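# Push the utility cart into the yellow taped bay

## Task

Move the utility cart so it sits in the yellow bay, with each of its four wheels fully within the tape lines and none resting on the tape. Whatever load the cart carries must remain on it, with no part overhanging its edges. Neither the cart nor the robot may tip over or be left leaning. The cart must stay parked on its own, without the robot holding it there.

## Robot and tools

Robot: a wheeled base that drives differentially (no sideways motion), a lifting column and two six-joint arms with parallel grippers, plus a tilting head. Shoulder height S = 0.90 m + column_m. Folded, the robot measures 0.73 m long, 0.62 m wide and S + 0.43 m tall, and its front lies 0.40 m ahead of the column.

Frames: base frame has its origin on the floor under the column, between the drive wheels; x forward, y left, z up. left_hand and right_hand are reported in it, in metres, as the point where the fingers meet (tips are 8 mm further). quat_wxyz maps (0,0,1) to the finger direction; the hand's y axis runs along the opening. Odometry frame is the base frame at the scene's start. base_odometry integrates wheel turns, so slip shows up as false travel; heading is positive leftward, in -3.142..3.142.

execute_actions(actions, cameras): actions is a list holding one action or none (none just returns state and images). An action may hold "base", "joints", and optional "speeds"; its motions begin together. "base" holds exactly one relative command from where the base last measured itself: {"translate_m": d}, metres, -3 to 3, positive forward; or {"rotate_rad": d}, radians, -3.2 to 3.2, positive counter-clockwise seen from above. "joints" is one object keyed by joint name, shared by both arms, each value an absolute target: column_m 0..0.8 m; head_tilt_rad -0.61..1.308 (0 level, positive down); left_joint1_rad..left_joint6_rad and right_joint1_rad..right_joint6_rad with ranges joint1 -2.879..2.879, joint2 0..3.141, joint3 0..3.019, joint4 -1.692..1.57, joint5 -1.57..1.57, joint6 -2.094..2.094; left_gripper_m and right_gripper_m 0 (closed)..0.093 m fingertip gap. "speeds" caps top speed for that action only: translate_m 0.05..0.8 m/s, rotate_rad 0.1..1 rad/s (defaults are the maxima). A base move needing over 8.667 s at its top speed is refused; so is any unknown key or out-of-range number, with nothing moving. cameras picks images: cam_head_left, cam_head_right, cam_left_wrist, cam_right_wrist, nav_camera, or "all"; null or omitted gives all, [] gives none. The pictures line lists image order. A joint you omit may still be driving toward its earlier target.

Arm geometry (approximate): with joint1 at -1.57 (left) or 1.57 (right) and joints 5, 6 at 0, the arm moves in a forward vertical plane 0.23 m off the column's side. Let a = j2 - 0.35, b = 1.05 + j2 - j3, c = b - j4. The hand sits about 0.12 + 0.39 sin a + 0.38 cos b + 0.25 cos c m ahead and S + 0.39 cos a - 0.38 sin b - 0.25 sin c m high; c = 1.57 means fingers straight down. Real hands land up to ~5 cm lower and nearer (more with loads). To reach the floor, extend the arm fingers-down 0.45-0.5 m ahead at column_m 0.3, then lower the column. Under 0.4 m height the base housing blocks hands nearer than 0.45 m. Small target changes (under ~0.03 rad, 0.08 for joints 2-3) may not move a joint; "speeds" doesn't slow arms, so approach contacts in ~0.05 rad steps from your last target.

wait(seconds): 0..10; commands nothing and returns state and images.
zoom_image(camera, region): region [x0, y0, x1, y1] in pixels of that camera's latest full image, top-left origin, at most 504x504.
read_manual(section): only "licences"; no motion.
finished_scene(scene): ends the current scene (give its number) irreversibly and reports success; call it only once the cart stays parked by itself.

Result lines: base_status and joint_status give how each motion ended: "done", "off_target" (stopped short, may still push), "contact_stop" (base wheel stalled or column met a load change; target dropped), "time_out", "not_followed" (a self-collision check withheld arm targets; back each moved joint off by at least 0.05 rad, or move the other arm away), "limit_stop_at_motor_heat". on_its_own lists uncommanded behaviour; "held at" is a held target, not a position. turned_by_wheels vs turned_by_imu: a gap above about 4 % of the turn and at least 0.05 rad means slip or a collision, and the heading is off by that gap. base_tilt is in degrees, forward and right positive, about 1 degree bias. motor_effort lists only left_wheel and right_wheel as percent of max (positive pushes forward), bracket is the peak; effort outside rest range hints at pushing. wheel_motors_off = 1 means the base overloaded: pushing hard about 3 s cuts both wheel motors for 2 s, and the base won't hold position. Joint torques and per-arm motor temperatures also appear; MOTOR HOT appears from 85 °C, and at 100 °C that arm and gripper go limp (OVER-TEMPERATURE FAULT).

Cautions: after a base contact_stop, back off 0.05 m before retrying or turning; wheels hold wherever they stop. If a forward tilt reading drops 0.5 degrees or more while driving, the robot is riding up; reverse 0.05 m. A blocked arm keeps straining and overheats, especially with joint5 far over; relieve it by resending its reported positions. Never let the arms collide or press on each other. Avoid knocking the cart's load off, shoving hard, tipping anything, and dropping objects. A loose object may be nudged briefly by an outside push.

Each tool is called after "Call:" as name(argument=value, ...) on one line, values as JSON.

## Session

Call:
execute_actions(actions=[])

Scene clock: 0.00 s.
Joint torques (N m, as the arm reports them, + toward a larger angle): no reading
Motor temperatures (°C, as the motors report them): left_arm=[22 21 20 23 21 23] | right_arm=[22 22 22 21 20 24]
base_odometry: x=+0.000 y=+0.000 heading=+0.000 (m, m, rad; odometry frame)
turned_by_wheels: +0.000 (rad since the last result)
turned_by_imu: +0.000 (rad since the last result)
base_tilt: forward=-0.3 right=-1.0 (deg)
base_status: not commanded
joint_positions: column_m=+0.555 head_tilt_rad=+0.884 left_joint1_rad=-1.561 left_joint2_rad=+0.892 left_joint3_rad=+0.379 left_joint4_rad=-0.888 left_joint5_rad=+0.035 left_joint6_rad=-0.034 left_gripper_m=+0.095 right_joint1_rad=+1.566 right_joint2_rad=+0.864 right_joint3_rad=+0.366 right_joint4_rad=-0.891 right_joint5_rad=-0.046 right_joint6_rad=-0.061 right_gripper_m=+0.095
joint_status: not commanded
wheel_motors_off: 0
motor_effort: left_wheel=+3 right_wheel=+1 (%)
left_hand: x=+0.1388 y=+0.2206 z=+1.2472 quat_wxyz=(+0.425, +0.027, -0.905, +0.006) (m; base frame)
right_hand: x=+0.1368 y=-0.2186 z=+1.2507 quat_wxyz=(+0.419, +0.016, -0.907, -0.032) (m; base frame)
pictures: cam_head_left, cam_head_right, cam_left_wrist, cam_right_wrist, nav_camera
Images, in order (width x height): cam_head_left 504x504, cam_head_right 504x504, cam_left_wrist 616x616, cam_right_wrist 616x616, nav_camera 504x504.

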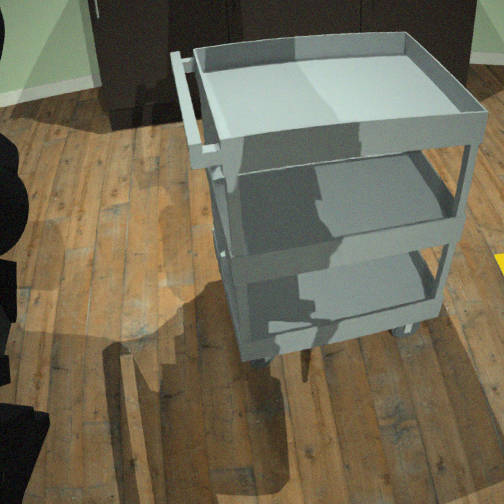

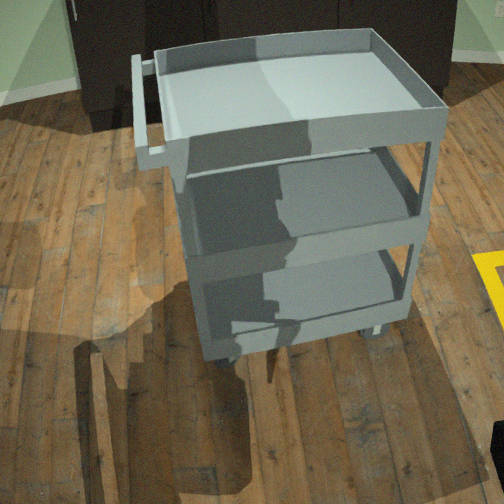

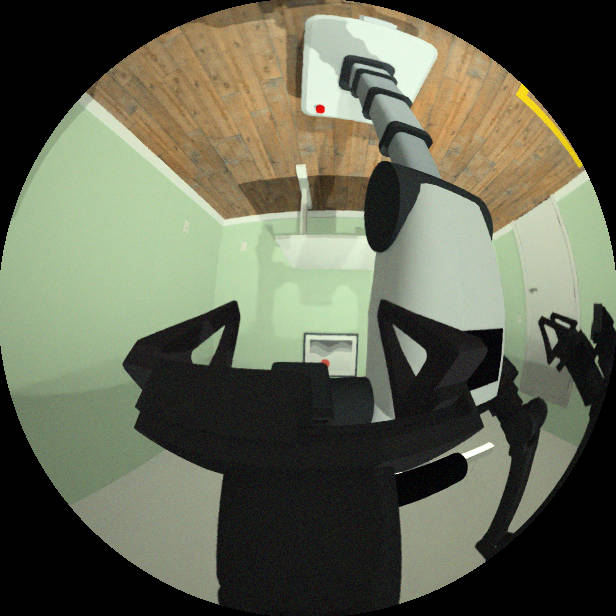

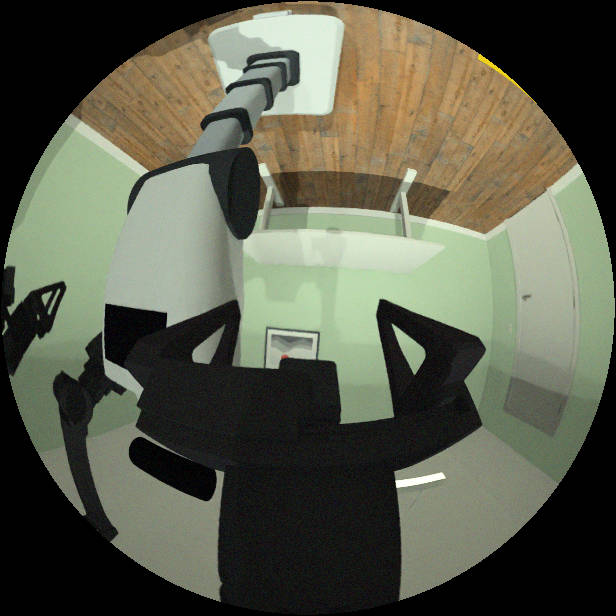

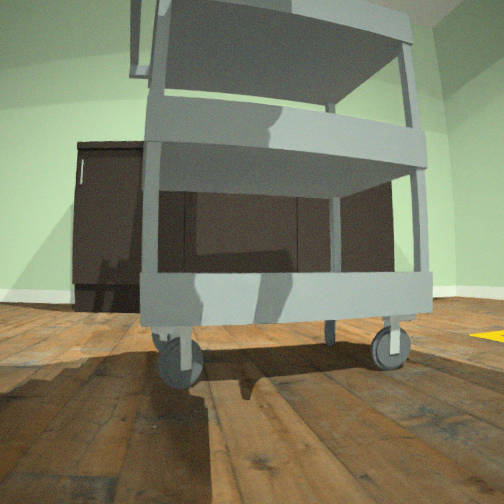

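Look at the bay.

Call:
execute_actions(actions=[{"base":{"rotate_rad":-0.8}}], cameras=["cam_head_left","nav_camera"])

Scene clock: 9.10 s.
Joint torques (N m, as the arm reports them, + toward a larger angle): left_arm=[ 0.85 -5.56 -0.62 -1.27  0.16 -0.03] | right_arm=[-0.45 -7.65 -0.84 -1.43 -0.01  0.04]
Motor temperatures (°C, as the motors report them): left_arm=[22 21 20 23 21 23] | right_arm=[22 22 22 21 20 24]
base_odometry: x=+0.000 y=+0.000 heading=-0.799 (m, m, rad; odometry frame)
turned_by_wheels: -0.799 (rad since the last result)
turned_by_imu: -0.806 (rad since the last result)
base_tilt: forward=-0.3 right=-1.0 (deg)
base_status: done
joint_positions: column_m=+0.555 head_tilt_rad=+0.884 left_joint1_rad=-1.561 left_joint2_rad=+0.892 left_joint3_rad=+0.379 left_joint4_rad=-0.888 left_joint5_rad=+0.035 left_joint6_rad=-0.034 left_gripper_m=+0.095 right_joint1_rad=+1.566 right_joint2_rad=+0.864 right_joint3_rad=+0.366 right_joint4_rad=-0.891 right_joint5_rad=-0.046 right_joint6_rad=-0.061 right_gripper_m=+0.095
joint_status: not commanded
wheel_motors_off: 0
motor_effort: left_wheel=+7(37) right_wheel=-9(47) (%)
left_hand: x=+0.1388 y=+0.2206 z=+1.2472 quat_wxyz=(+0.425, +0.027, -0.905, +0.006) (m; base frame)
right_hand: x=+0.1368 y=-0.2186 z=+1.2507 quat_wxyz=(+0.419, +0.016, -0.907, -0.032) (m; base frame)
pictures: cam_head_left, nav_camera
Images, in order (width x height): cam_head_left 504x504, nav_camera 504x504.

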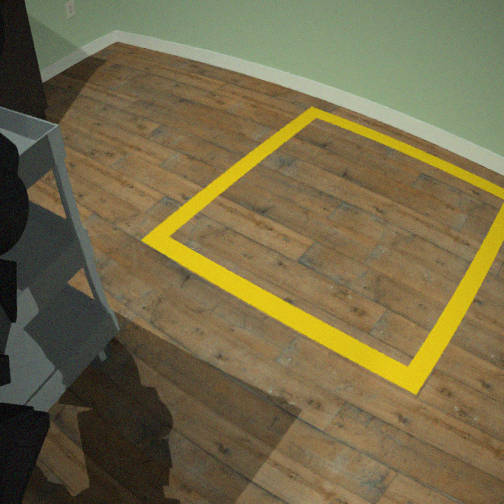

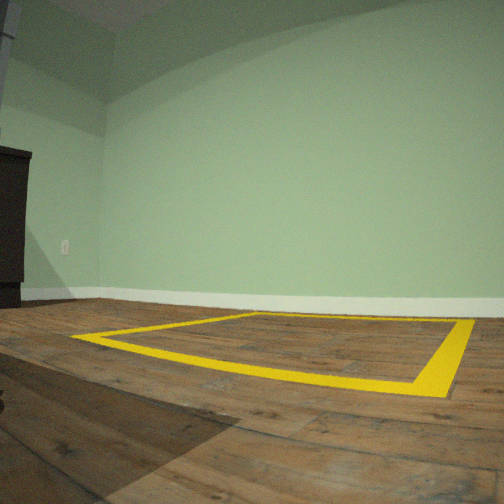

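Call:
execute_actions(actions=[{"base":{"rotate_rad":0.385},"joints":{"left_joint2_rad":1.15,"left_joint3_rad":1.04,"left_joint4_rad":-0.41,"left_joint5_rad":0,"left_joint6_rad":1.57,"right_joint2_rad":1.15,"right_joint3_rad":1.04,"right_joint4_rad":-0.41,"right_joint5_rad":0,"right_joint6_rad":-1.57,"head_tilt_rad":1.1}}], cameras=[])

Call:
execute_actions(actions=[{"base":{"translate_m":0.45}}], cameras=[])

Call:
execute_actions(actions=[{"base":{"rotate_rad":0.6},"joints":{"column_m":0.35}}])

Scene clock: 12.67 s.
Joint torques (N m, as the arm reports them, + toward a larger angle): left_arm=[  0.52 -12.31   4.08  -0.07   0.2    0.07] | right_arm=[ -0.24 -17.63   3.32   0.33  -0.07  -0.05]
Motor temperatures (°C, as the motors report them): left_arm=[22 22 20 23 21 23] | right_arm=[22 22 22 21 20 24]
base_odometry: x=+0.000 y=+0.000 heading=-0.415 (m, m, rad; odometry frame)
turned_by_wheels: +0.383 (rad since the last result)
turned_by_imu: +0.387 (rad since the last result)
base_tilt: forward=-0.3 right=-1.0 (deg)
base_status: done
joint_positions: column_m=+0.555 head_tilt_rad=+1.099 left_joint1_rad=-1.562 left_joint2_rad=+1.145 left_joint3_rad=+1.038 left_joint4_rad=-0.405 left_joint5_rad=+0.001 left_joint6_rad=+1.556 left_gripper_m=+0.095 right_joint1_rad=+1.565 right_joint2_rad=+1.146 right_joint3_rad=+1.046 right_joint4_rad=-0.411 right_joint5_rad=+0.000 right_joint6_rad=-1.561 right_gripper_m=+0.095
joint_status: all done
wheel_motors_off: 0
motor_effort: left_wheel=-4(25) right_wheel=+4(36) (%)
left_hand: x=+0.5570 y=+0.2289 z=+1.1305 quat_wxyz=(-0.002, -0.700, -0.714, -0.006) (m; base frame)
right_hand: x=+0.5597 y=-0.2288 z=+1.1312 quat_wxyz=(-0.002, +0.703, -0.712, +0.006) (m; base frame)
pictures: none
No camera images: the call's "cameras" was empty. Leave "cameras" out to get every camera's image.

Scene clock: 15.30 s.
Joint torques (N m, as the arm reports them, + toward a larger angle): left_arm=[  0.81 -12.5    3.98   0.     0.2    0.07] | right_arm=[ -0.23 -16.92   3.52   0.4   -0.08  -0.05]
Motor temperatures (°C, as the motors report them): left_arm=[22 22 21 23 21 23] | right_arm=[22 23 22 21 20 24]
base_odometry: x=+0.412 y=-0.182 heading=-0.417 (m, m, rad; odometry frame)
turned_by_wheels: -0.002 (rad since the last result)
turned_by_imu: +0.000 (rad since the last result)
base_tilt: forward=-0.3 right=-1.0 (deg)
base_status: done
joint_positions: column_m=+0.555 head_tilt_rad=+1.100 left_joint1_rad=-1.562 left_joint2_rad=+1.145 left_joint3_rad=+1.038 left_joint4_rad=-0.405 left_joint5_rad=+0.001 left_joint6_rad=+1.556 left_gripper_m=+0.095 right_joint1_rad=+1.565 right_joint2_rad=+1.146 right_joint3_rad=+1.044 right_joint4_rad=-0.411 right_joint5_rad=+0.000 right_joint6_rad=-1.561 right_gripper_m=+0.095
joint_status: not commanded
wheel_motors_off: 0
motor_effort: left_wheel=-2(49) right_wheel=+2(75) (%)
left_hand: x=+0.5567 y=+0.2289 z=+1.1304 quat_wxyz=(-0.002, -0.700, -0.714, -0.006) (m; base frame)
right_hand: x=+0.5585 y=-0.2288 z=+1.1309 quat_wxyz=(-0.002, +0.703, -0.711, +0.006) (m; base frame)
pictures: none
No camera images: the call's "cameras" was empty. Leave "cameras" out to get every camera's image.

Scene clock: 18.50 s.
Joint torques (N m, as the arm reports them, + toward a larger angle): left_arm=[  0.53 -12.38   4.14  -0.02   0.22   0.08] | right_arm=[ -0.26 -16.94   3.34   0.33  -0.07  -0.05]
Motor temperatures (°C, as the motors report them): left_arm=[22 23 21 23 21 23] | right_arm=[22 23 22 21 20 24]
base_odometry: x=+0.412 y=-0.182 heading=+0.181 (m, m, rad; odometry frame)
turned_by_wheels: +0.599 (rad since the last result)
turned_by_imu: +0.602 (rad since the last result)
base_tilt: forward=-0.3 right=-0.9 (deg)
base_status: done
joint_positions: column_m=+0.350 head_tilt_rad=+1.100 left_joint1_rad=-1.561 left_joint2_rad=+1.145 left_joint3_rad=+1.038 left_joint4_rad=-0.405 left_joint5_rad=+0.001 left_joint6_rad=+1.556 left_gripper_m=+0.095 right_joint1_rad=+1.565 right_joint2_rad=+1.146 right_joint3_rad=+1.044 right_joint4_rad=-0.411 right_joint5_rad=+0.000 right_joint6_rad=-1.561 right_gripper_m=+0.095
joint_status: all done
wheel_motors_off: 0
motor_effort: left_wheel=-9(48) right_wheel=+12(64) (%)
left_hand: x=+0.5567 y=+0.2297 z=+0.9253 quat_wxyz=(-0.001, -0.700, -0.714, -0.007) (m; base frame)
right_hand: x=+0.5585 y=-0.2288 z=+0.9258 quat_wxyz=(-0.002, +0.703, -0.711, +0.006) (m; base frame)
pictures: cam_head_left, cam_head_right, cam_left_wrist, cam_right_wrist, nav_camera
Images, in order (width x height): cam_head_left 504x504, cam_head_right 504x504, cam_left_wrist 616x616, cam_right_wrist 616x616, nav_camera 504x504.

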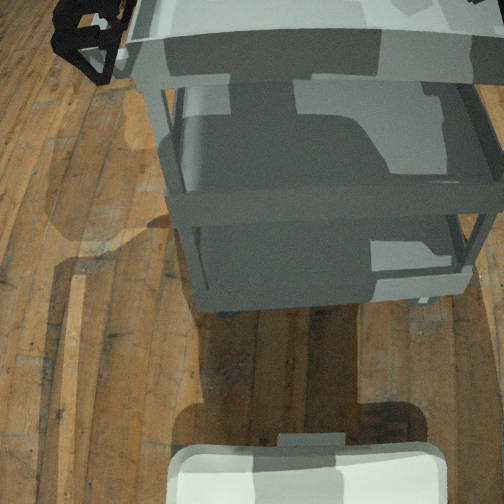

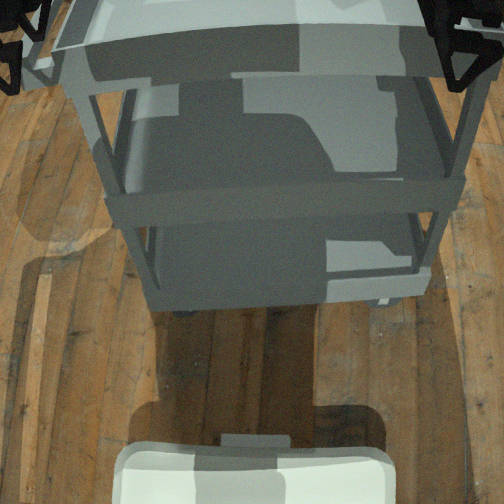

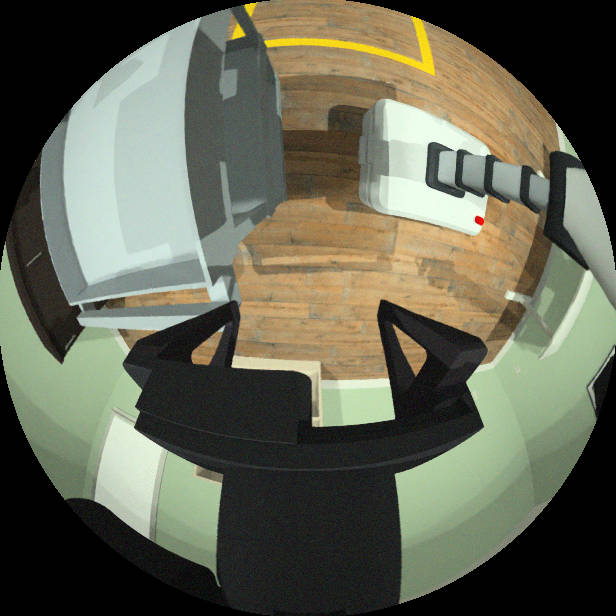

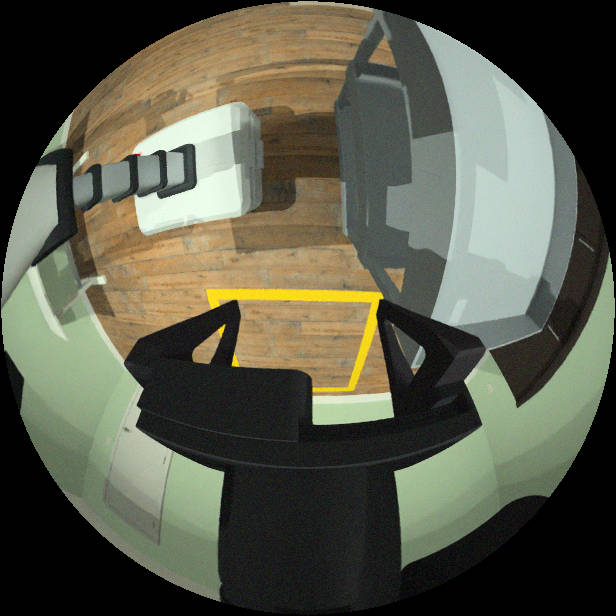

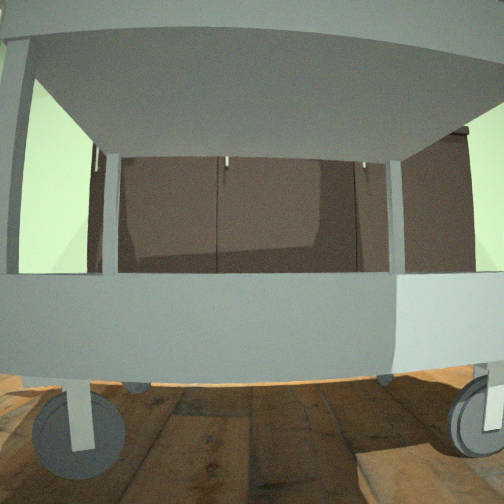

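Call:
execute_actions(actions=[{"base":{"rotate_rad":0.08},"joints":{"column_m":0.38,"left_joint1_rad":-1.8,"head_tilt_rad":0.9}}], cameras=[])

Call:
execute_actions(actions=[{"base":{"translate_m":0.09}}])

Scene clock: 20.10 s.
Joint torques (N m, as the arm reports them, + toward a larger angle): left_arm=[ -0.31 -12.29   4.15   0.01   0.37   0.07] | right_arm=[ -0.37 -17.1    3.41   0.35  -0.07  -0.05]
Motor temperatures (°C, as the motors report them): left_arm=[22 23 21 23 21 23] | right_arm=[22 23 22 21 20 24]
base_odometry: x=+0.412 y=-0.182 heading=+0.260 (m, m, rad; odometry frame)
turned_by_wheels: +0.078 (rad since the last result)
turned_by_imu: +0.079 (rad since the last result)
base_tilt: forward=-0.2 right=-1.0 (deg)
base_status: done
joint_positions: column_m=+0.380 head_tilt_rad=+0.915 left_joint1_rad=-1.809 left_joint2_rad=+1.145 left_joint3_rad=+1.038 left_joint4_rad=-0.405 left_joint5_rad=+0.000 left_joint6_rad=+1.556 left_gripper_m=+0.095 right_joint1_rad=+1.565 right_joint2_rad=+1.146 right_joint3_rad=+1.044 right_joint4_rad=-0.411 right_joint5_rad=+0.000 right_joint6_rad=-1.561 right_gripper_m=+0.095
joint_status: all done
wheel_motors_off: 0
motor_effort: left_wheel=-7(29) right_wheel=+8(36) (%)
left_hand: x=+0.5493 y=+0.1017 z=+0.9680 quat_wxyz=(-0.076, -0.739, -0.666, +0.070) (m; base frame)
right_hand: x=+0.5585 y=-0.2286 z=+0.9557 quat_wxyz=(-0.002, +0.703, -0.711, +0.005) (m; base frame)
pictures: none
No camera images: the call's "cameras" was empty. Leave "cameras" out to get every camera's image.

Scene clock: 21.47 s.
Joint torques (N m, as the arm reports them, + toward a larger angle): left_arm=[ -0.9  -12.35   4.03   0.02   0.34   0.07] | right_arm=[ -0.21 -17.18   3.28   0.37  -0.08  -0.05]
Motor temperatures (°C, as the motors report them): left_arm=[22 23 21 23 21 23] | right_arm=[22 23 22 21 20 24]
base_odometry: x=+0.499 y=-0.159 heading=+0.261 (m, m, rad; odometry frame)
turned_by_wheels: +0.001 (rad since the last result)
turned_by_imu: +0.001 (rad since the last result)
base_tilt: forward=-0.2 right=-1.0 (deg)
base_status: done
joint_positions: column_m=+0.380 head_tilt_rad=+0.914 left_joint1_rad=-1.807 left_joint2_rad=+1.145 left_joint3_rad=+1.038 left_joint4_rad=-0.405 left_joint5_rad=+0.000 left_joint6_rad=+1.556 left_gripper_m=+0.095 right_joint1_rad=+1.565 right_joint2_rad=+1.146 right_joint3_rad=+1.044 right_joint4_rad=-0.411 right_joint5_rad=+0.000 right_joint6_rad=-1.561 right_gripper_m=+0.095
joint_status: not commanded
wheel_motors_off: 0
motor_effort: left_wheel=+2(40) right_wheel=-1(65) (%)
left_hand: x=+0.5497 y=+0.1026 z=+0.9679 quat_wxyz=(-0.076, -0.739, -0.666, +0.069) (m; base frame)
right_hand: x=+0.5585 y=-0.2286 z=+0.9557 quat_wxyz=(-0.002, +0.703, -0.711, +0.005) (m; base frame)
pictures: cam_head_left, cam_head_right, cam_left_wrist, cam_right_wrist, nav_camera
Images, in order (width x height): cam_head_left 504x504, cam_head_right 504x504, cam_left_wrist 616x616, cam_right_wrist 616x616, nav_camera 504x504.

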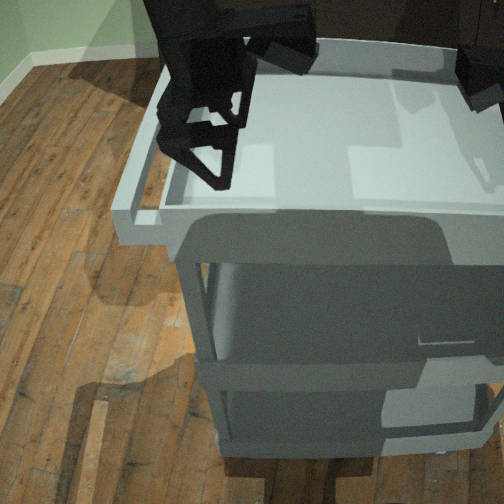

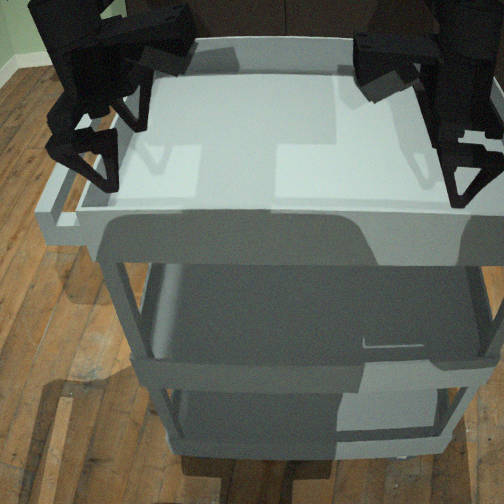

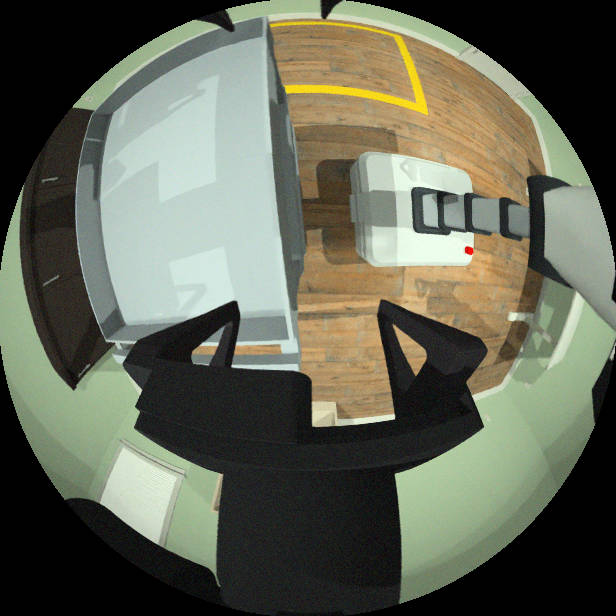

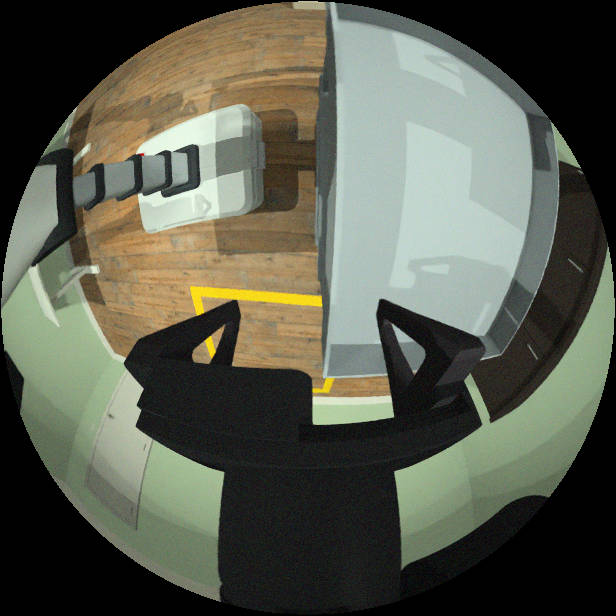

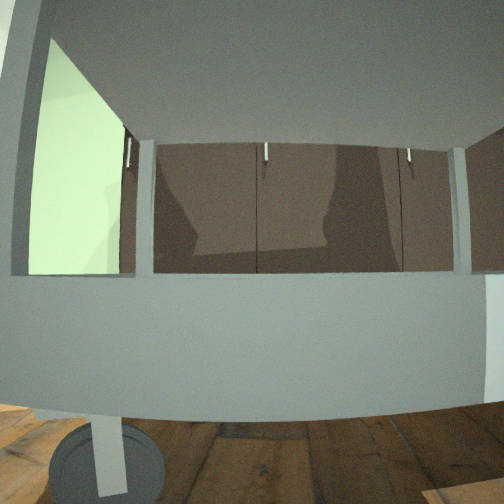

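Call:
execute_actions(actions=[{"base":{"translate_m":0.015},"joints":{"column_m":0.26}}], cameras=["cam_head_right","cam_left_wrist","cam_right_wrist"])

Scene clock: 23.73 s.
Joint torques (N m, as the arm reports them, + toward a larger angle): left_arm=[ -0.6  -12.01   4.09  -0.03   0.36   0.09] | right_arm=[ -0.28 -16.6    3.45   0.36  -0.08  -0.06]
Motor temperatures (°C, as the motors report them): left_arm=[22 23 21 23 21 23] | right_arm=[22 24 22 21 20 24]
base_odometry: x=+0.513 y=-0.155 heading=+0.261 (m, m, rad; odometry frame)
turned_by_wheels: +0.001 (rad since the last result)
turned_by_imu: +0.000 (rad since the last result)
base_tilt: forward=-0.3 right=-0.9 (deg)
base_status: done
joint_positions: column_m=+0.260 head_tilt_rad=+0.914 left_joint1_rad=-1.807 left_joint2_rad=+1.145 left_joint3_rad=+1.038 left_joint4_rad=-0.406 left_joint5_rad=+0.000 left_joint6_rad=+1.557 left_gripper_m=+0.095 right_joint1_rad=+1.565 right_joint2_rad=+1.146 right_joint3_rad=+1.043 right_joint4_rad=-0.411 right_joint5_rad=+0.000 right_joint6_rad=-1.561 right_gripper_m=+0.095
joint_status: all done
wheel_motors_off: 0
motor_effort: left_wheel=+2(39) right_wheel=+0(42) (%)
left_hand: x=+0.5496 y=+0.1026 z=+0.8480 quat_wxyz=(-0.076, -0.739, -0.666, +0.069) (m; base frame)
right_hand: x=+0.5583 y=-0.2286 z=+0.8357 quat_wxyz=(-0.002, +0.703, -0.711, +0.005) (m; base frame)
pictures: cam_head_right, cam_left_wrist, cam_right_wrist
Images, in order (width x height): cam_head_right 504x504, cam_left_wrist 616x616, cam_right_wrist 616x616.

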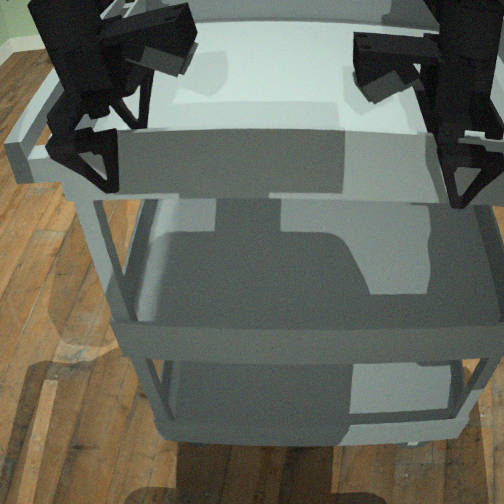

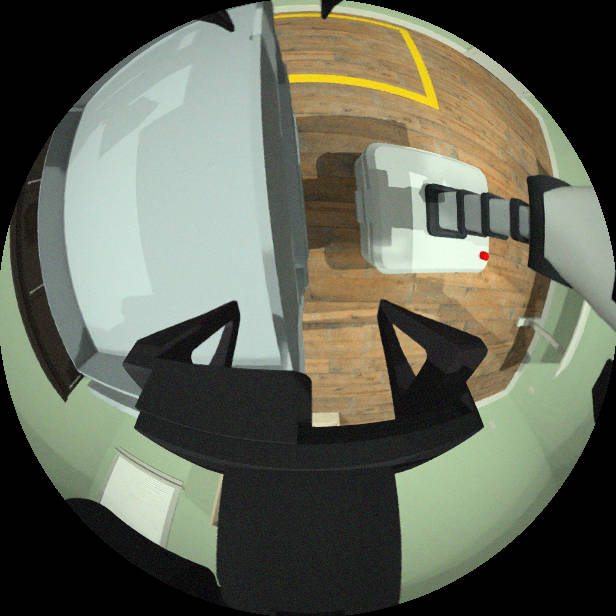

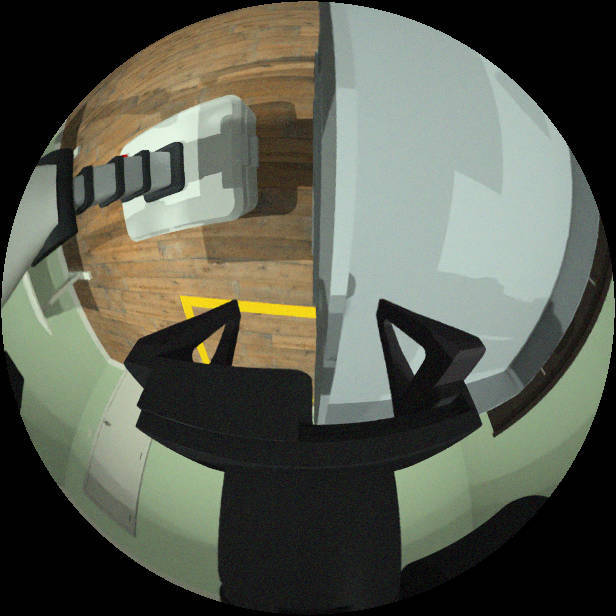

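Call:
execute_actions(actions=[{"joints":{"column_m":0.235}}], cameras=[])

Call:
execute_actions(actions=[{"joints":{"left_gripper_m":0,"right_gripper_m":0}}], cameras=["cam_head_right"])

Call:
execute_actions(actions=[{"base":{"rotate_rad":-0.5},"speeds":{"rotate_rad":0.25}}])

Scene clock: 24.87 s.
Joint torques (N m, as the arm reports them, + toward a larger angle): left_arm=[ -0.65 -12.14   4.08   0.     0.36   0.08] | right_arm=[ -0.25 -17.     3.47   0.35  -0.08  -0.05]
Motor temperatures (°C, as the motors report them): left_arm=[22 23 21 23 21 23] | right_arm=[22 24 22 21 20 24]
base_odometry: x=+0.513 y=-0.155 heading=+0.261 (m, m, rad; odometry frame)
turned_by_wheels: +0.000 (rad since the last result)
turned_by_imu: +0.000 (rad since the last result)
base_tilt: forward=-0.2 right=-1.0 (deg)
base_status: not commanded
joint_positions: column_m=+0.235 head_tilt_rad=+0.914 left_joint1_rad=-1.807 left_joint2_rad=+1.145 left_joint3_rad=+1.038 left_joint4_rad=-0.406 left_joint5_rad=+0.000 left_joint6_rad=+1.557 left_gripper_m=+0.095 right_joint1_rad=+1.565 right_joint2_rad=+1.146 right_joint3_rad=+1.043 right_joint4_rad=-0.411 right_joint5_rad=+0.000 right_joint6_rad=-1.561 right_gripper_m=+0.095
joint_status: all done
wheel_motors_off: 0
motor_effort: left_wheel=+2(2) right_wheel=+1(0) (%)
left_hand: x=+0.5496 y=+0.1026 z=+0.8229 quat_wxyz=(-0.076, -0.739, -0.666, +0.069) (m; base frame)
right_hand: x=+0.5583 y=-0.2286 z=+0.8107 quat_wxyz=(-0.002, +0.703, -0.711, +0.005) (m; base frame)
pictures: none
No camera images: the call's "cameras" was empty. Leave "cameras" out to get every camera's image.

Scene clock: 25.70 s.
Joint torques (N m, as the arm reports them, + toward a larger angle): left_arm=[ -0.71 -12.44   3.29  -0.23   0.36   0.5 ] | right_arm=[ -0.29 -17.18   3.04   0.01  -0.01  -0.05]
Motor temperatures (°C, as the motors report them): left_arm=[22 23 21 23 21 23] | right_arm=[22 24 22 21 20 24]
base_odometry: x=+0.513 y=-0.155 heading=+0.261 (m, m, rad; odometry frame)
turned_by_wheels: +0.000 (rad since the last result)
turned_by_imu: +0.000 (rad since the last result)
base_tilt: forward=-0.2 right=-1.0 (deg)
base_status: not commanded
joint_positions: column_m=+0.235 head_tilt_rad=+0.914 left_joint1_rad=-1.806 left_joint2_rad=+1.146 left_joint3_rad=+1.051 left_joint4_rad=-0.398 left_joint5_rad=+0.000 left_joint6_rad=+1.510 left_gripper_m=+0.006 right_joint1_rad=+1.565 right_joint2_rad=+1.146 right_joint3_rad=+1.050 right_joint4_rad=-0.402 right_joint5_rad=-0.002 right_joint6_rad=-1.562 right_gripper_m=+0.005
joint_status: left_gripper_m off_target (ended at +0.006, target +0.000); right_gripper_m off_target (ended at +0.005, target +0.000)
wheel_motors_off: 0
motor_effort: left_wheel=+2(4) right_wheel=+2(6) (%)
left_hand: x=+0.5588 y=+0.1024 z=+0.8248 quat_wxyz=(-0.081, -0.722, -0.684, +0.064) (m; base frame)
right_hand: x=+0.5644 y=-0.2282 z=+0.8118 quat_wxyz=(-0.008, +0.703, -0.711, +0.010) (m; base frame)
pictures: cam_head_right
Images, in order (width x height): cam_head_right 504x504.

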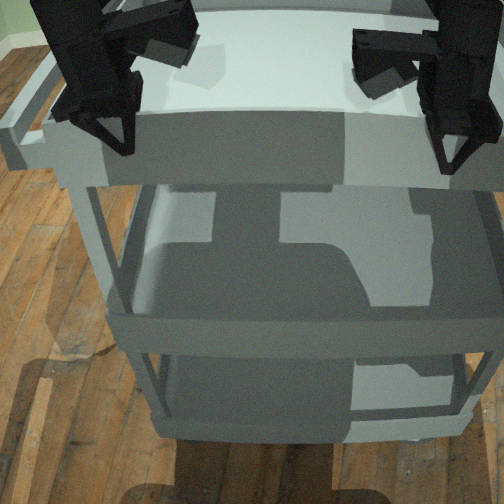

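Scene clock: 28.47 s.
Joint torques (N m, as the arm reports them, + toward a larger angle): left_arm=[ -0.37 -12.02   3.8   -0.26   0.3    0.65] | right_arm=[ -0.06 -17.14   3.12   0.08   0.07   0.05]
Motor temperatures (°C, as the motors report them): left_arm=[22 23 21 23 21 23] | right_arm=[22 24 22 21 20 24]
base_odometry: x=+0.513 y=-0.155 heading=-0.238 (m, m, rad; odometry frame)
turned_by_wheels: -0.499 (rad since the last result)
turned_by_imu: -0.502 (rad since the last result)
base_tilt: forward=-0.2 right=-1.0 (deg)
base_status: done
joint_positions: column_m=+0.235 head_tilt_rad=+0.914 left_joint1_rad=-1.807 left_joint2_rad=+1.143 left_joint3_rad=+1.043 left_joint4_rad=-0.396 left_joint5_rad=+0.003 left_joint6_rad=+1.491 left_gripper_m=+0.006 right_joint1_rad=+1.563 right_joint2_rad=+1.146 right_joint3_rad=+1.048 right_joint4_rad=-0.403 right_joint5_rad=-0.004 right_joint6_rad=-1.570 right_gripper_m=+0.006
joint_status: not commanded
wheel_motors_off: 0
motor_effort: left_wheel=+4(47) right_wheel=-6(74) (%)
left_hand: x=+0.5556 y=+0.1015 z=+0.8250 quat_wxyz=(-0.081, -0.716, -0.690, +0.067) (m; base frame)
right_hand: x=+0.5631 y=-0.2290 z=+0.8115 quat_wxyz=(-0.007, +0.705, -0.709, +0.009) (m; base frame)
pictures: cam_head_left, cam_head_right, cam_left_wrist, cam_right_wrist, nav_camera
Images, in order (width x height): cam_head_left 504x504, cam_head_right 504x504, cam_left_wrist 616x616, cam_right_wrist 616x616, nav_camera 504x504.

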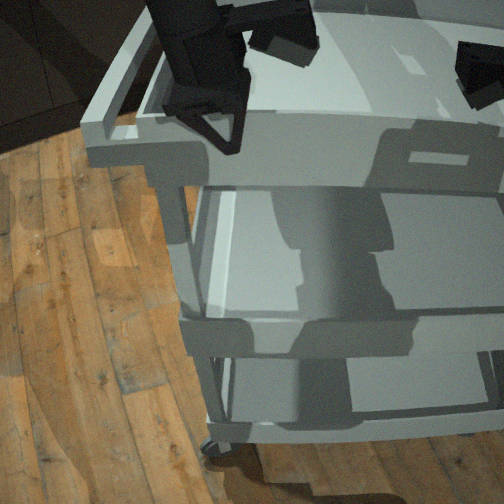

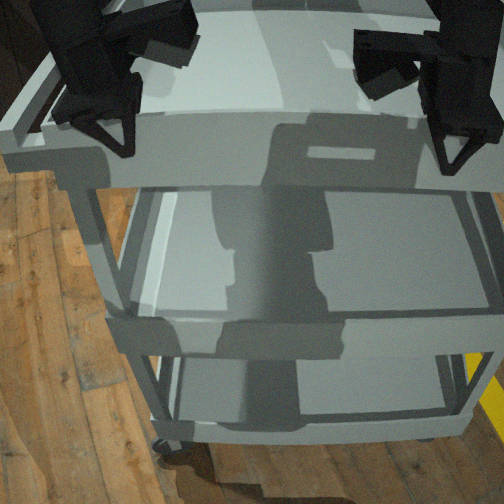

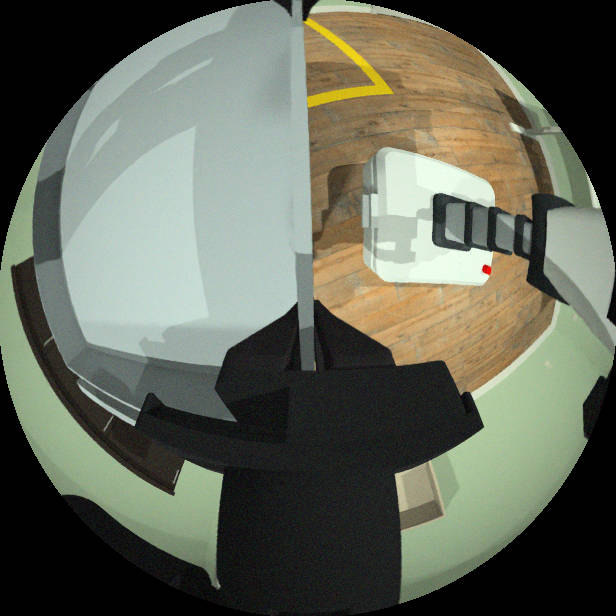

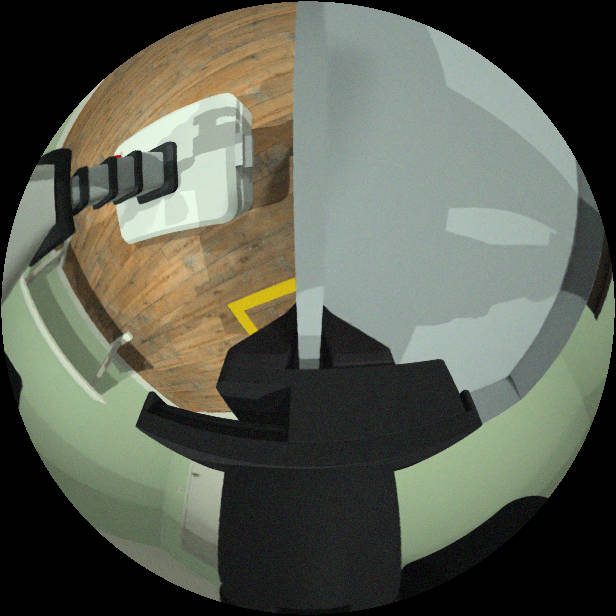

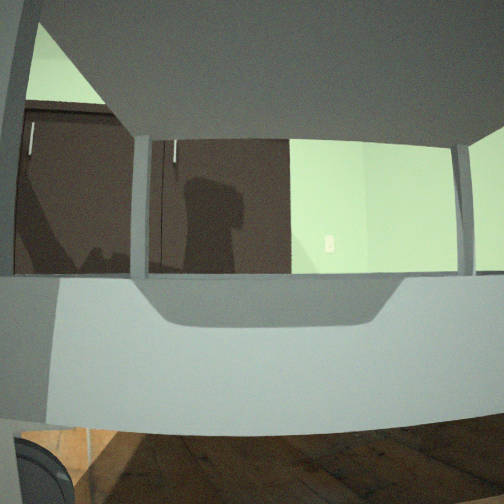

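Call:
execute_actions(actions=[{"base":{"translate_m":0.2},"speeds":{"translate_m":0.2}}], cameras=[])

Call:
execute_actions(actions=[{"base":{"rotate_rad":-1.08},"speeds":{"rotate_rad":0.35},"joints":{"head_tilt_rad":1.1}}])

Scene clock: 30.60 s.
Joint torques (N m, as the arm reports them, + toward a larger angle): left_arm=[ -0.39 -12.32   3.38  -0.15   0.25   0.31] | right_arm=[ -0.02 -15.64   5.39   0.33   0.13  -0.56]
Motor temperatures (°C, as the motors report them): left_arm=[22 23 21 23 21 23] | right_arm=[22 24 23 21 20 24]
base_odometry: x=+0.708 y=-0.202 heading=-0.239 (m, m, rad; odometry frame)
turned_by_wheels: -0.001 (rad since the last result)
turned_by_imu: -0.001 (rad since the last result)
base_tilt: forward=-0.3 right=-1.0 (deg)
base_status: done
joint_positions: column_m=+0.235 head_tilt_rad=+0.914 left_joint1_rad=-1.809 left_joint2_rad=+1.145 left_joint3_rad=+1.049 left_joint4_rad=-0.400 left_joint5_rad=+0.004 left_joint6_rad=+1.529 left_gripper_m=+0.006 right_joint1_rad=+1.561 right_joint2_rad=+1.134 right_joint3_rad=+1.016 right_joint4_rad=-0.412 right_joint5_rad=-0.006 right_joint6_rad=-1.519 right_gripper_m=+0.006
joint_status: not commanded
wheel_motors_off: 0
motor_effort: left_wheel=-1(46) right_wheel=+1(57) (%)
left_hand: x=+0.5572 y=+0.1003 z=+0.8251 quat_wxyz=(-0.083, -0.729, -0.676, +0.067) (m; base frame)
right_hand: x=+0.5457 y=-0.2294 z=+0.8117 quat_wxyz=(+0.003, +0.687, -0.727, -0.001) (m; base frame)
pictures: none
No camera images: the call's "cameras" was empty. Leave "cameras" out to get every camera's image.

Scene clock: 34.50 s.
Joint torques (N m, as the arm reports them, + toward a larger angle): left_arm=[ -0.46 -12.16   3.26  -0.35   0.45   0.54] | right_arm=[  0.08 -16.89   3.54   0.25   0.08  -0.17]
Motor temperatures (°C, as the motors report them): left_arm=[22 24 21 23 21 24] | right_arm=[22 24 22 21 20 24]
base_odometry: x=+0.708 y=-0.202 heading=-1.319 (m, m, rad; odometry frame)
turned_by_wheels: -1.080 (rad since the last result)
turned_by_imu: -1.084 (rad since the last result)
base_tilt: forward=-0.2 right=-0.9 (deg)
base_status: done
joint_positions: column_m=+0.235 head_tilt_rad=+1.099 left_joint1_rad=-1.811 left_joint2_rad=+1.147 left_joint3_rad=+1.052 left_joint4_rad=-0.394 left_joint5_rad=-0.002 left_joint6_rad=+1.504 left_gripper_m=+0.006 right_joint1_rad=+1.560 right_joint2_rad=+1.144 right_joint3_rad=+1.043 right_joint4_rad=-0.408 right_joint5_rad=-0.005 right_joint6_rad=-1.552 right_gripper_m=+0.006
joint_status: all done
wheel_motors_off: 0
motor_effort: left_wheel=+2(48) right_wheel=-5(78) (%)
left_hand: x=+0.5600 y=+0.1000 z=+0.8250 quat_wxyz=(-0.084, -0.720, -0.686, +0.064) (m; base frame)
right_hand: x=+0.5597 y=-0.2303 z=+0.8117 quat_wxyz=(-0.004, +0.698, -0.716, +0.007) (m; base frame)
pictures: cam_head_left, cam_head_right, cam_left_wrist, cam_right_wrist, nav_camera
Images, in order (width x height): cam_head_left 504x504, cam_head_right 504x504, cam_left_wrist 616x616, cam_right_wrist 616x616, nav_camera 504x504.

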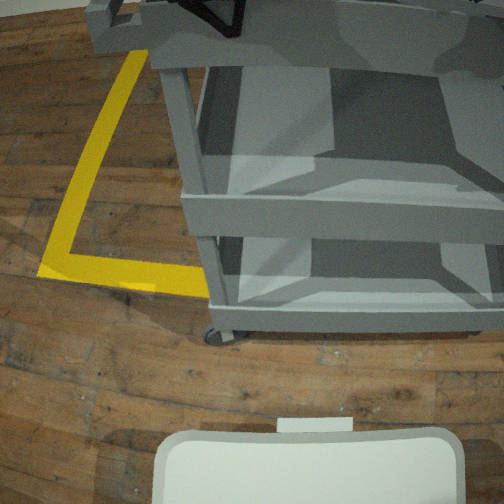

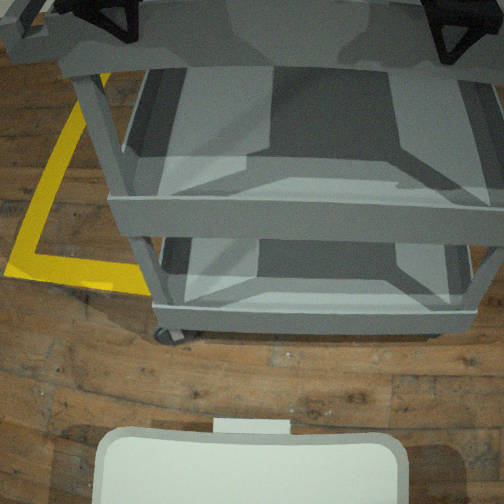

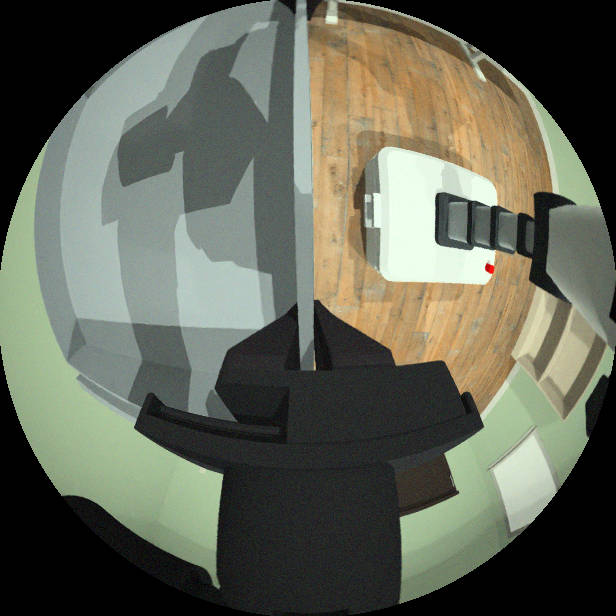

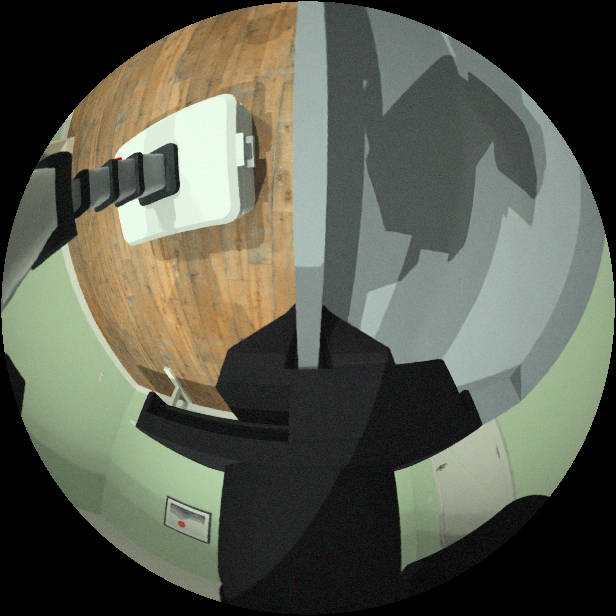

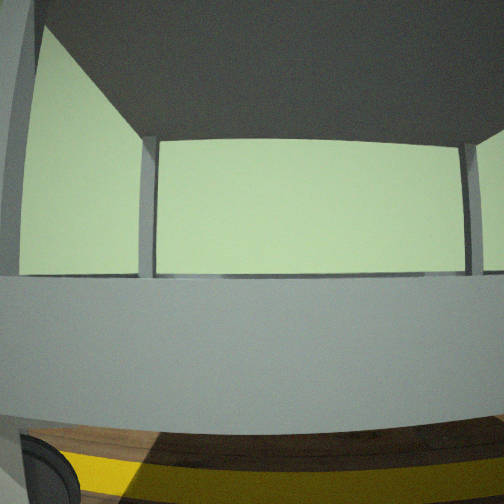

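Call:
execute_actions(actions=[{"base":{"translate_m":0.3},"speeds":{"translate_m":0.2}}], cameras=[])

Call:
execute_actions(actions=[{"joints":{"left_gripper_m":0.06,"right_gripper_m":0.06}}], cameras=[])

Call:
execute_actions(actions=[{"joints":{"column_m":0.33}}], cameras=[])

Call:
execute_actions(actions=[{"base":{"translate_m":-0.6},"joints":{"head_tilt_rad":0.85}}], cameras=["cam_head_left","cam_head_right","nav_camera"])

Scene clock: 37.10 s.
Joint torques (N m, as the arm reports them, + toward a larger angle): left_arm=[ -0.4  -12.44   3.45  -0.2    0.34   0.29] | right_arm=[  0.   -15.69   5.65   0.28   0.14  -0.57]
Motor temperatures (°C, as the motors report them): left_arm=[22 24 21 23 21 24] | right_arm=[22 25 23 21 20 24]
base_odometry: x=+0.782 y=-0.493 heading=-1.320 (m, m, rad; odometry frame)
turned_by_wheels: -0.001 (rad since the last result)
turned_by_imu: -0.001 (rad since the last result)
base_tilt: forward=-0.3 right=-0.9 (deg)
base_status: done
joint_positions: column_m=+0.235 head_tilt_rad=+1.100 left_joint1_rad=-1.810 left_joint2_rad=+1.145 left_joint3_rad=+1.049 left_joint4_rad=-0.399 left_joint5_rad=+0.001 left_joint6_rad=+1.531 left_gripper_m=+0.006 right_joint1_rad=+1.560 right_joint2_rad=+1.134 right_joint3_rad=+1.014 right_joint4_rad=-0.412 right_joint5_rad=-0.006 right_joint6_rad=-1.518 right_gripper_m=+0.006
joint_status: not commanded
wheel_motors_off: 0
motor_effort: left_wheel=-1(44) right_wheel=+0(60) (%)
left_hand: x=+0.5570 y=+0.1001 z=+0.8251 quat_wxyz=(-0.082, -0.730, -0.675, +0.066) (m; base frame)
right_hand: x=+0.5447 y=-0.2298 z=+0.8116 quat_wxyz=(+0.004, +0.686, -0.727, -0.002) (m; base frame)
pictures: none
No camera images: the call's "cameras" was empty. Leave "cameras" out to get every camera's image.

Scene clock: 37.83 s.
Joint torques (N m, as the arm reports them, + toward a larger angle): left_arm=[ -0.47 -12.41   3.48  -0.11   0.32   0.09] | right_arm=[  0.02 -15.56   5.57   0.38   0.01  -0.07]
Motor temperatures (°C, as the motors report them): left_arm=[22 24 21 23 21 24] | right_arm=[22 25 23 21 20 24]
base_odometry: x=+0.782 y=-0.493 heading=-1.320 (m, m, rad; odometry frame)
turned_by_wheels: +0.000 (rad since the last result)
turned_by_imu: +0.000 (rad since the last result)
base_tilt: forward=-0.3 right=-1.0 (deg)
base_status: not commanded
joint_positions: column_m=+0.235 head_tilt_rad=+1.100 left_joint1_rad=-1.809 left_joint2_rad=+1.145 left_joint3_rad=+1.049 left_joint4_rad=-0.400 left_joint5_rad=+0.001 left_joint6_rad=+1.555 left_gripper_m=+0.060 right_joint1_rad=+1.560 right_joint2_rad=+1.134 right_joint3_rad=+1.014 right_joint4_rad=-0.412 right_joint5_rad=-0.002 right_joint6_rad=-1.560 right_gripper_m=+0.060
joint_status: all done
wheel_motors_off: 0
motor_effort: left_wheel=+0(1) right_wheel=-1(3) (%)
left_hand: x=+0.5569 y=+0.1010 z=+0.8249 quat_wxyz=(-0.082, -0.738, -0.667, +0.065) (m; base frame)
right_hand: x=+0.5447 y=-0.2305 z=+0.8116 quat_wxyz=(+0.005, +0.701, -0.713, +0.000) (m; base frame)
pictures: none
No camera images: the call's "cameras" was empty. Leave "cameras" out to get every camera's image.

Scene clock: 39.67 s.
Joint torques (N m, as the arm reports them, + toward a larger angle): left_arm=[ -0.45 -12.17   3.49  -0.09   0.35   0.06] | right_arm=[  0.02 -15.89   5.48   0.39   0.    -0.06]
Motor temperatures (°C, as the motors report them): left_arm=[22 24 21 23 21 24] | right_arm=[22 25 23 21 20 24]
base_odometry: x=+0.782 y=-0.493 heading=-1.320 (m, m, rad; odometry frame)
turned_by_wheels: +0.000 (rad since the last result)
turned_by_imu: +0.000 (rad since the last result)
base_tilt: forward=-0.2 right=-1.0 (deg)
base_status: not commanded
joint_positions: column_m=+0.330 head_tilt_rad=+1.100 left_joint1_rad=-1.809 left_joint2_rad=+1.145 left_joint3_rad=+1.047 left_joint4_rad=-0.400 left_joint5_rad=+0.001 left_joint6_rad=+1.555 left_gripper_m=+0.060 right_joint1_rad=+1.560 right_joint2_rad=+1.136 right_joint3_rad=+1.014 right_joint4_rad=-0.412 right_joint5_rad=-0.002 right_joint6_rad=-1.560 right_gripper_m=+0.060
joint_status: all done
wheel_motors_off: 0
motor_effort: left_wheel=+0(0) right_wheel=+0(1) (%)
left_hand: x=+0.5558 y=+0.1011 z=+0.9195 quat_wxyz=(-0.082, -0.738, -0.667, +0.066) (m; base frame)
right_hand: x=+0.5440 y=-0.2305 z=+0.9056 quat_wxyz=(+0.006, +0.701, -0.713, -0.001) (m; base frame)
pictures: none
No camera images: the call's "cameras" was empty. Leave "cameras" out to get every camera's image.

Scene clock: 42.37 s.
Joint torques (N m, as the arm reports them, + toward a larger angle): left_arm=[ -0.56 -12.69   3.93  -0.15   0.33   0.1 ] | right_arm=[ -0.03 -15.99   5.14   0.38  -0.01  -0.06]
Motor temperatures (°C, as the motors report them): left_arm=[22 24 21 23 21 24] | right_arm=[22 25 23 21 20 24]
base_odometry: x=+0.634 y=+0.088 heading=-1.321 (m, m, rad; odometry frame)
turned_by_wheels: -0.001 (rad since the last result)
turned_by_imu: -0.004 (rad since the last result)
base_tilt: forward=-0.2 right=-0.9 (deg)
base_status: done
joint_positions: column_m=+0.330 head_tilt_rad=+0.865 left_joint1_rad=-1.807 left_joint2_rad=+1.147 left_joint3_rad=+1.041 left_joint4_rad=-0.403 left_joint5_rad=+0.001 left_joint6_rad=+1.556 left_gripper_m=+0.060 right_joint1_rad=+1.560 right_joint2_rad=+1.138 right_joint3_rad=+1.019 right_joint4_rad=-0.412 right_joint5_rad=-0.002 right_joint6_rad=-1.561 right_gripper_m=+0.060
joint_status: all done
wheel_motors_off: 0
motor_effort: left_wheel=-1(28) right_wheel=+1(76) (%)
left_hand: x=+0.5517 y=+0.1021 z=+0.9179 quat_wxyz=(-0.078, -0.738, -0.667, +0.068) (m; base frame)
right_hand: x=+0.5465 y=-0.2306 z=+0.9055 quat_wxyz=(+0.005, +0.702, -0.712, +0.000) (m; base frame)
pictures: cam_head_left, cam_head_right, nav_camera
Images, in order (width x height): cam_head_left 504x504, cam_head_right 504x504, nav_camera 504x504.

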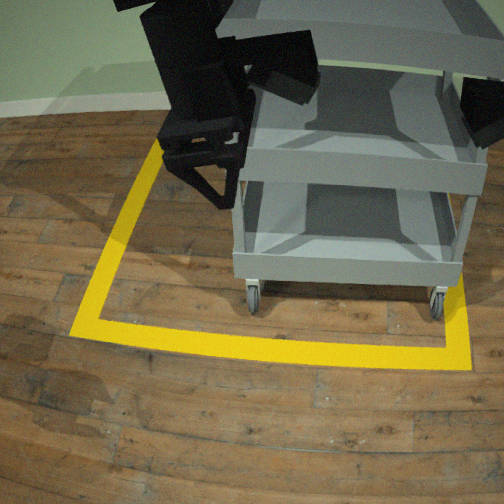

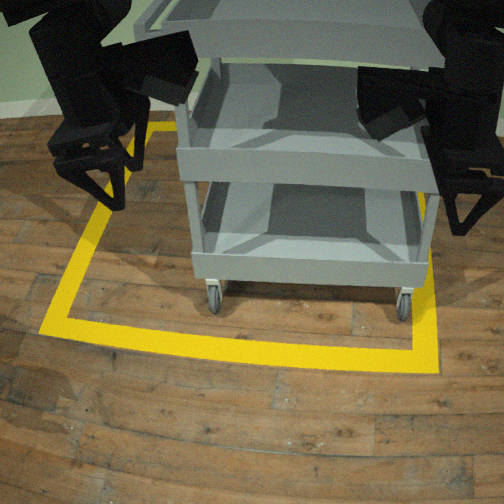

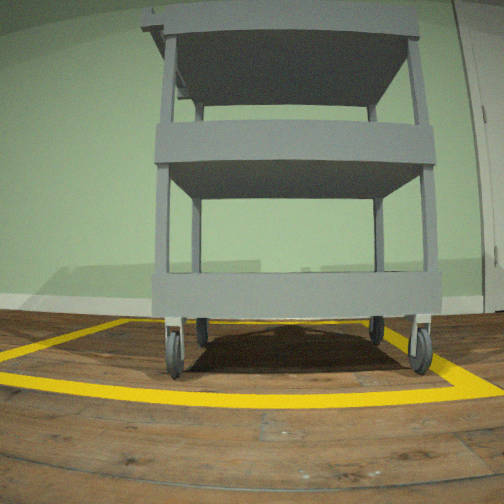

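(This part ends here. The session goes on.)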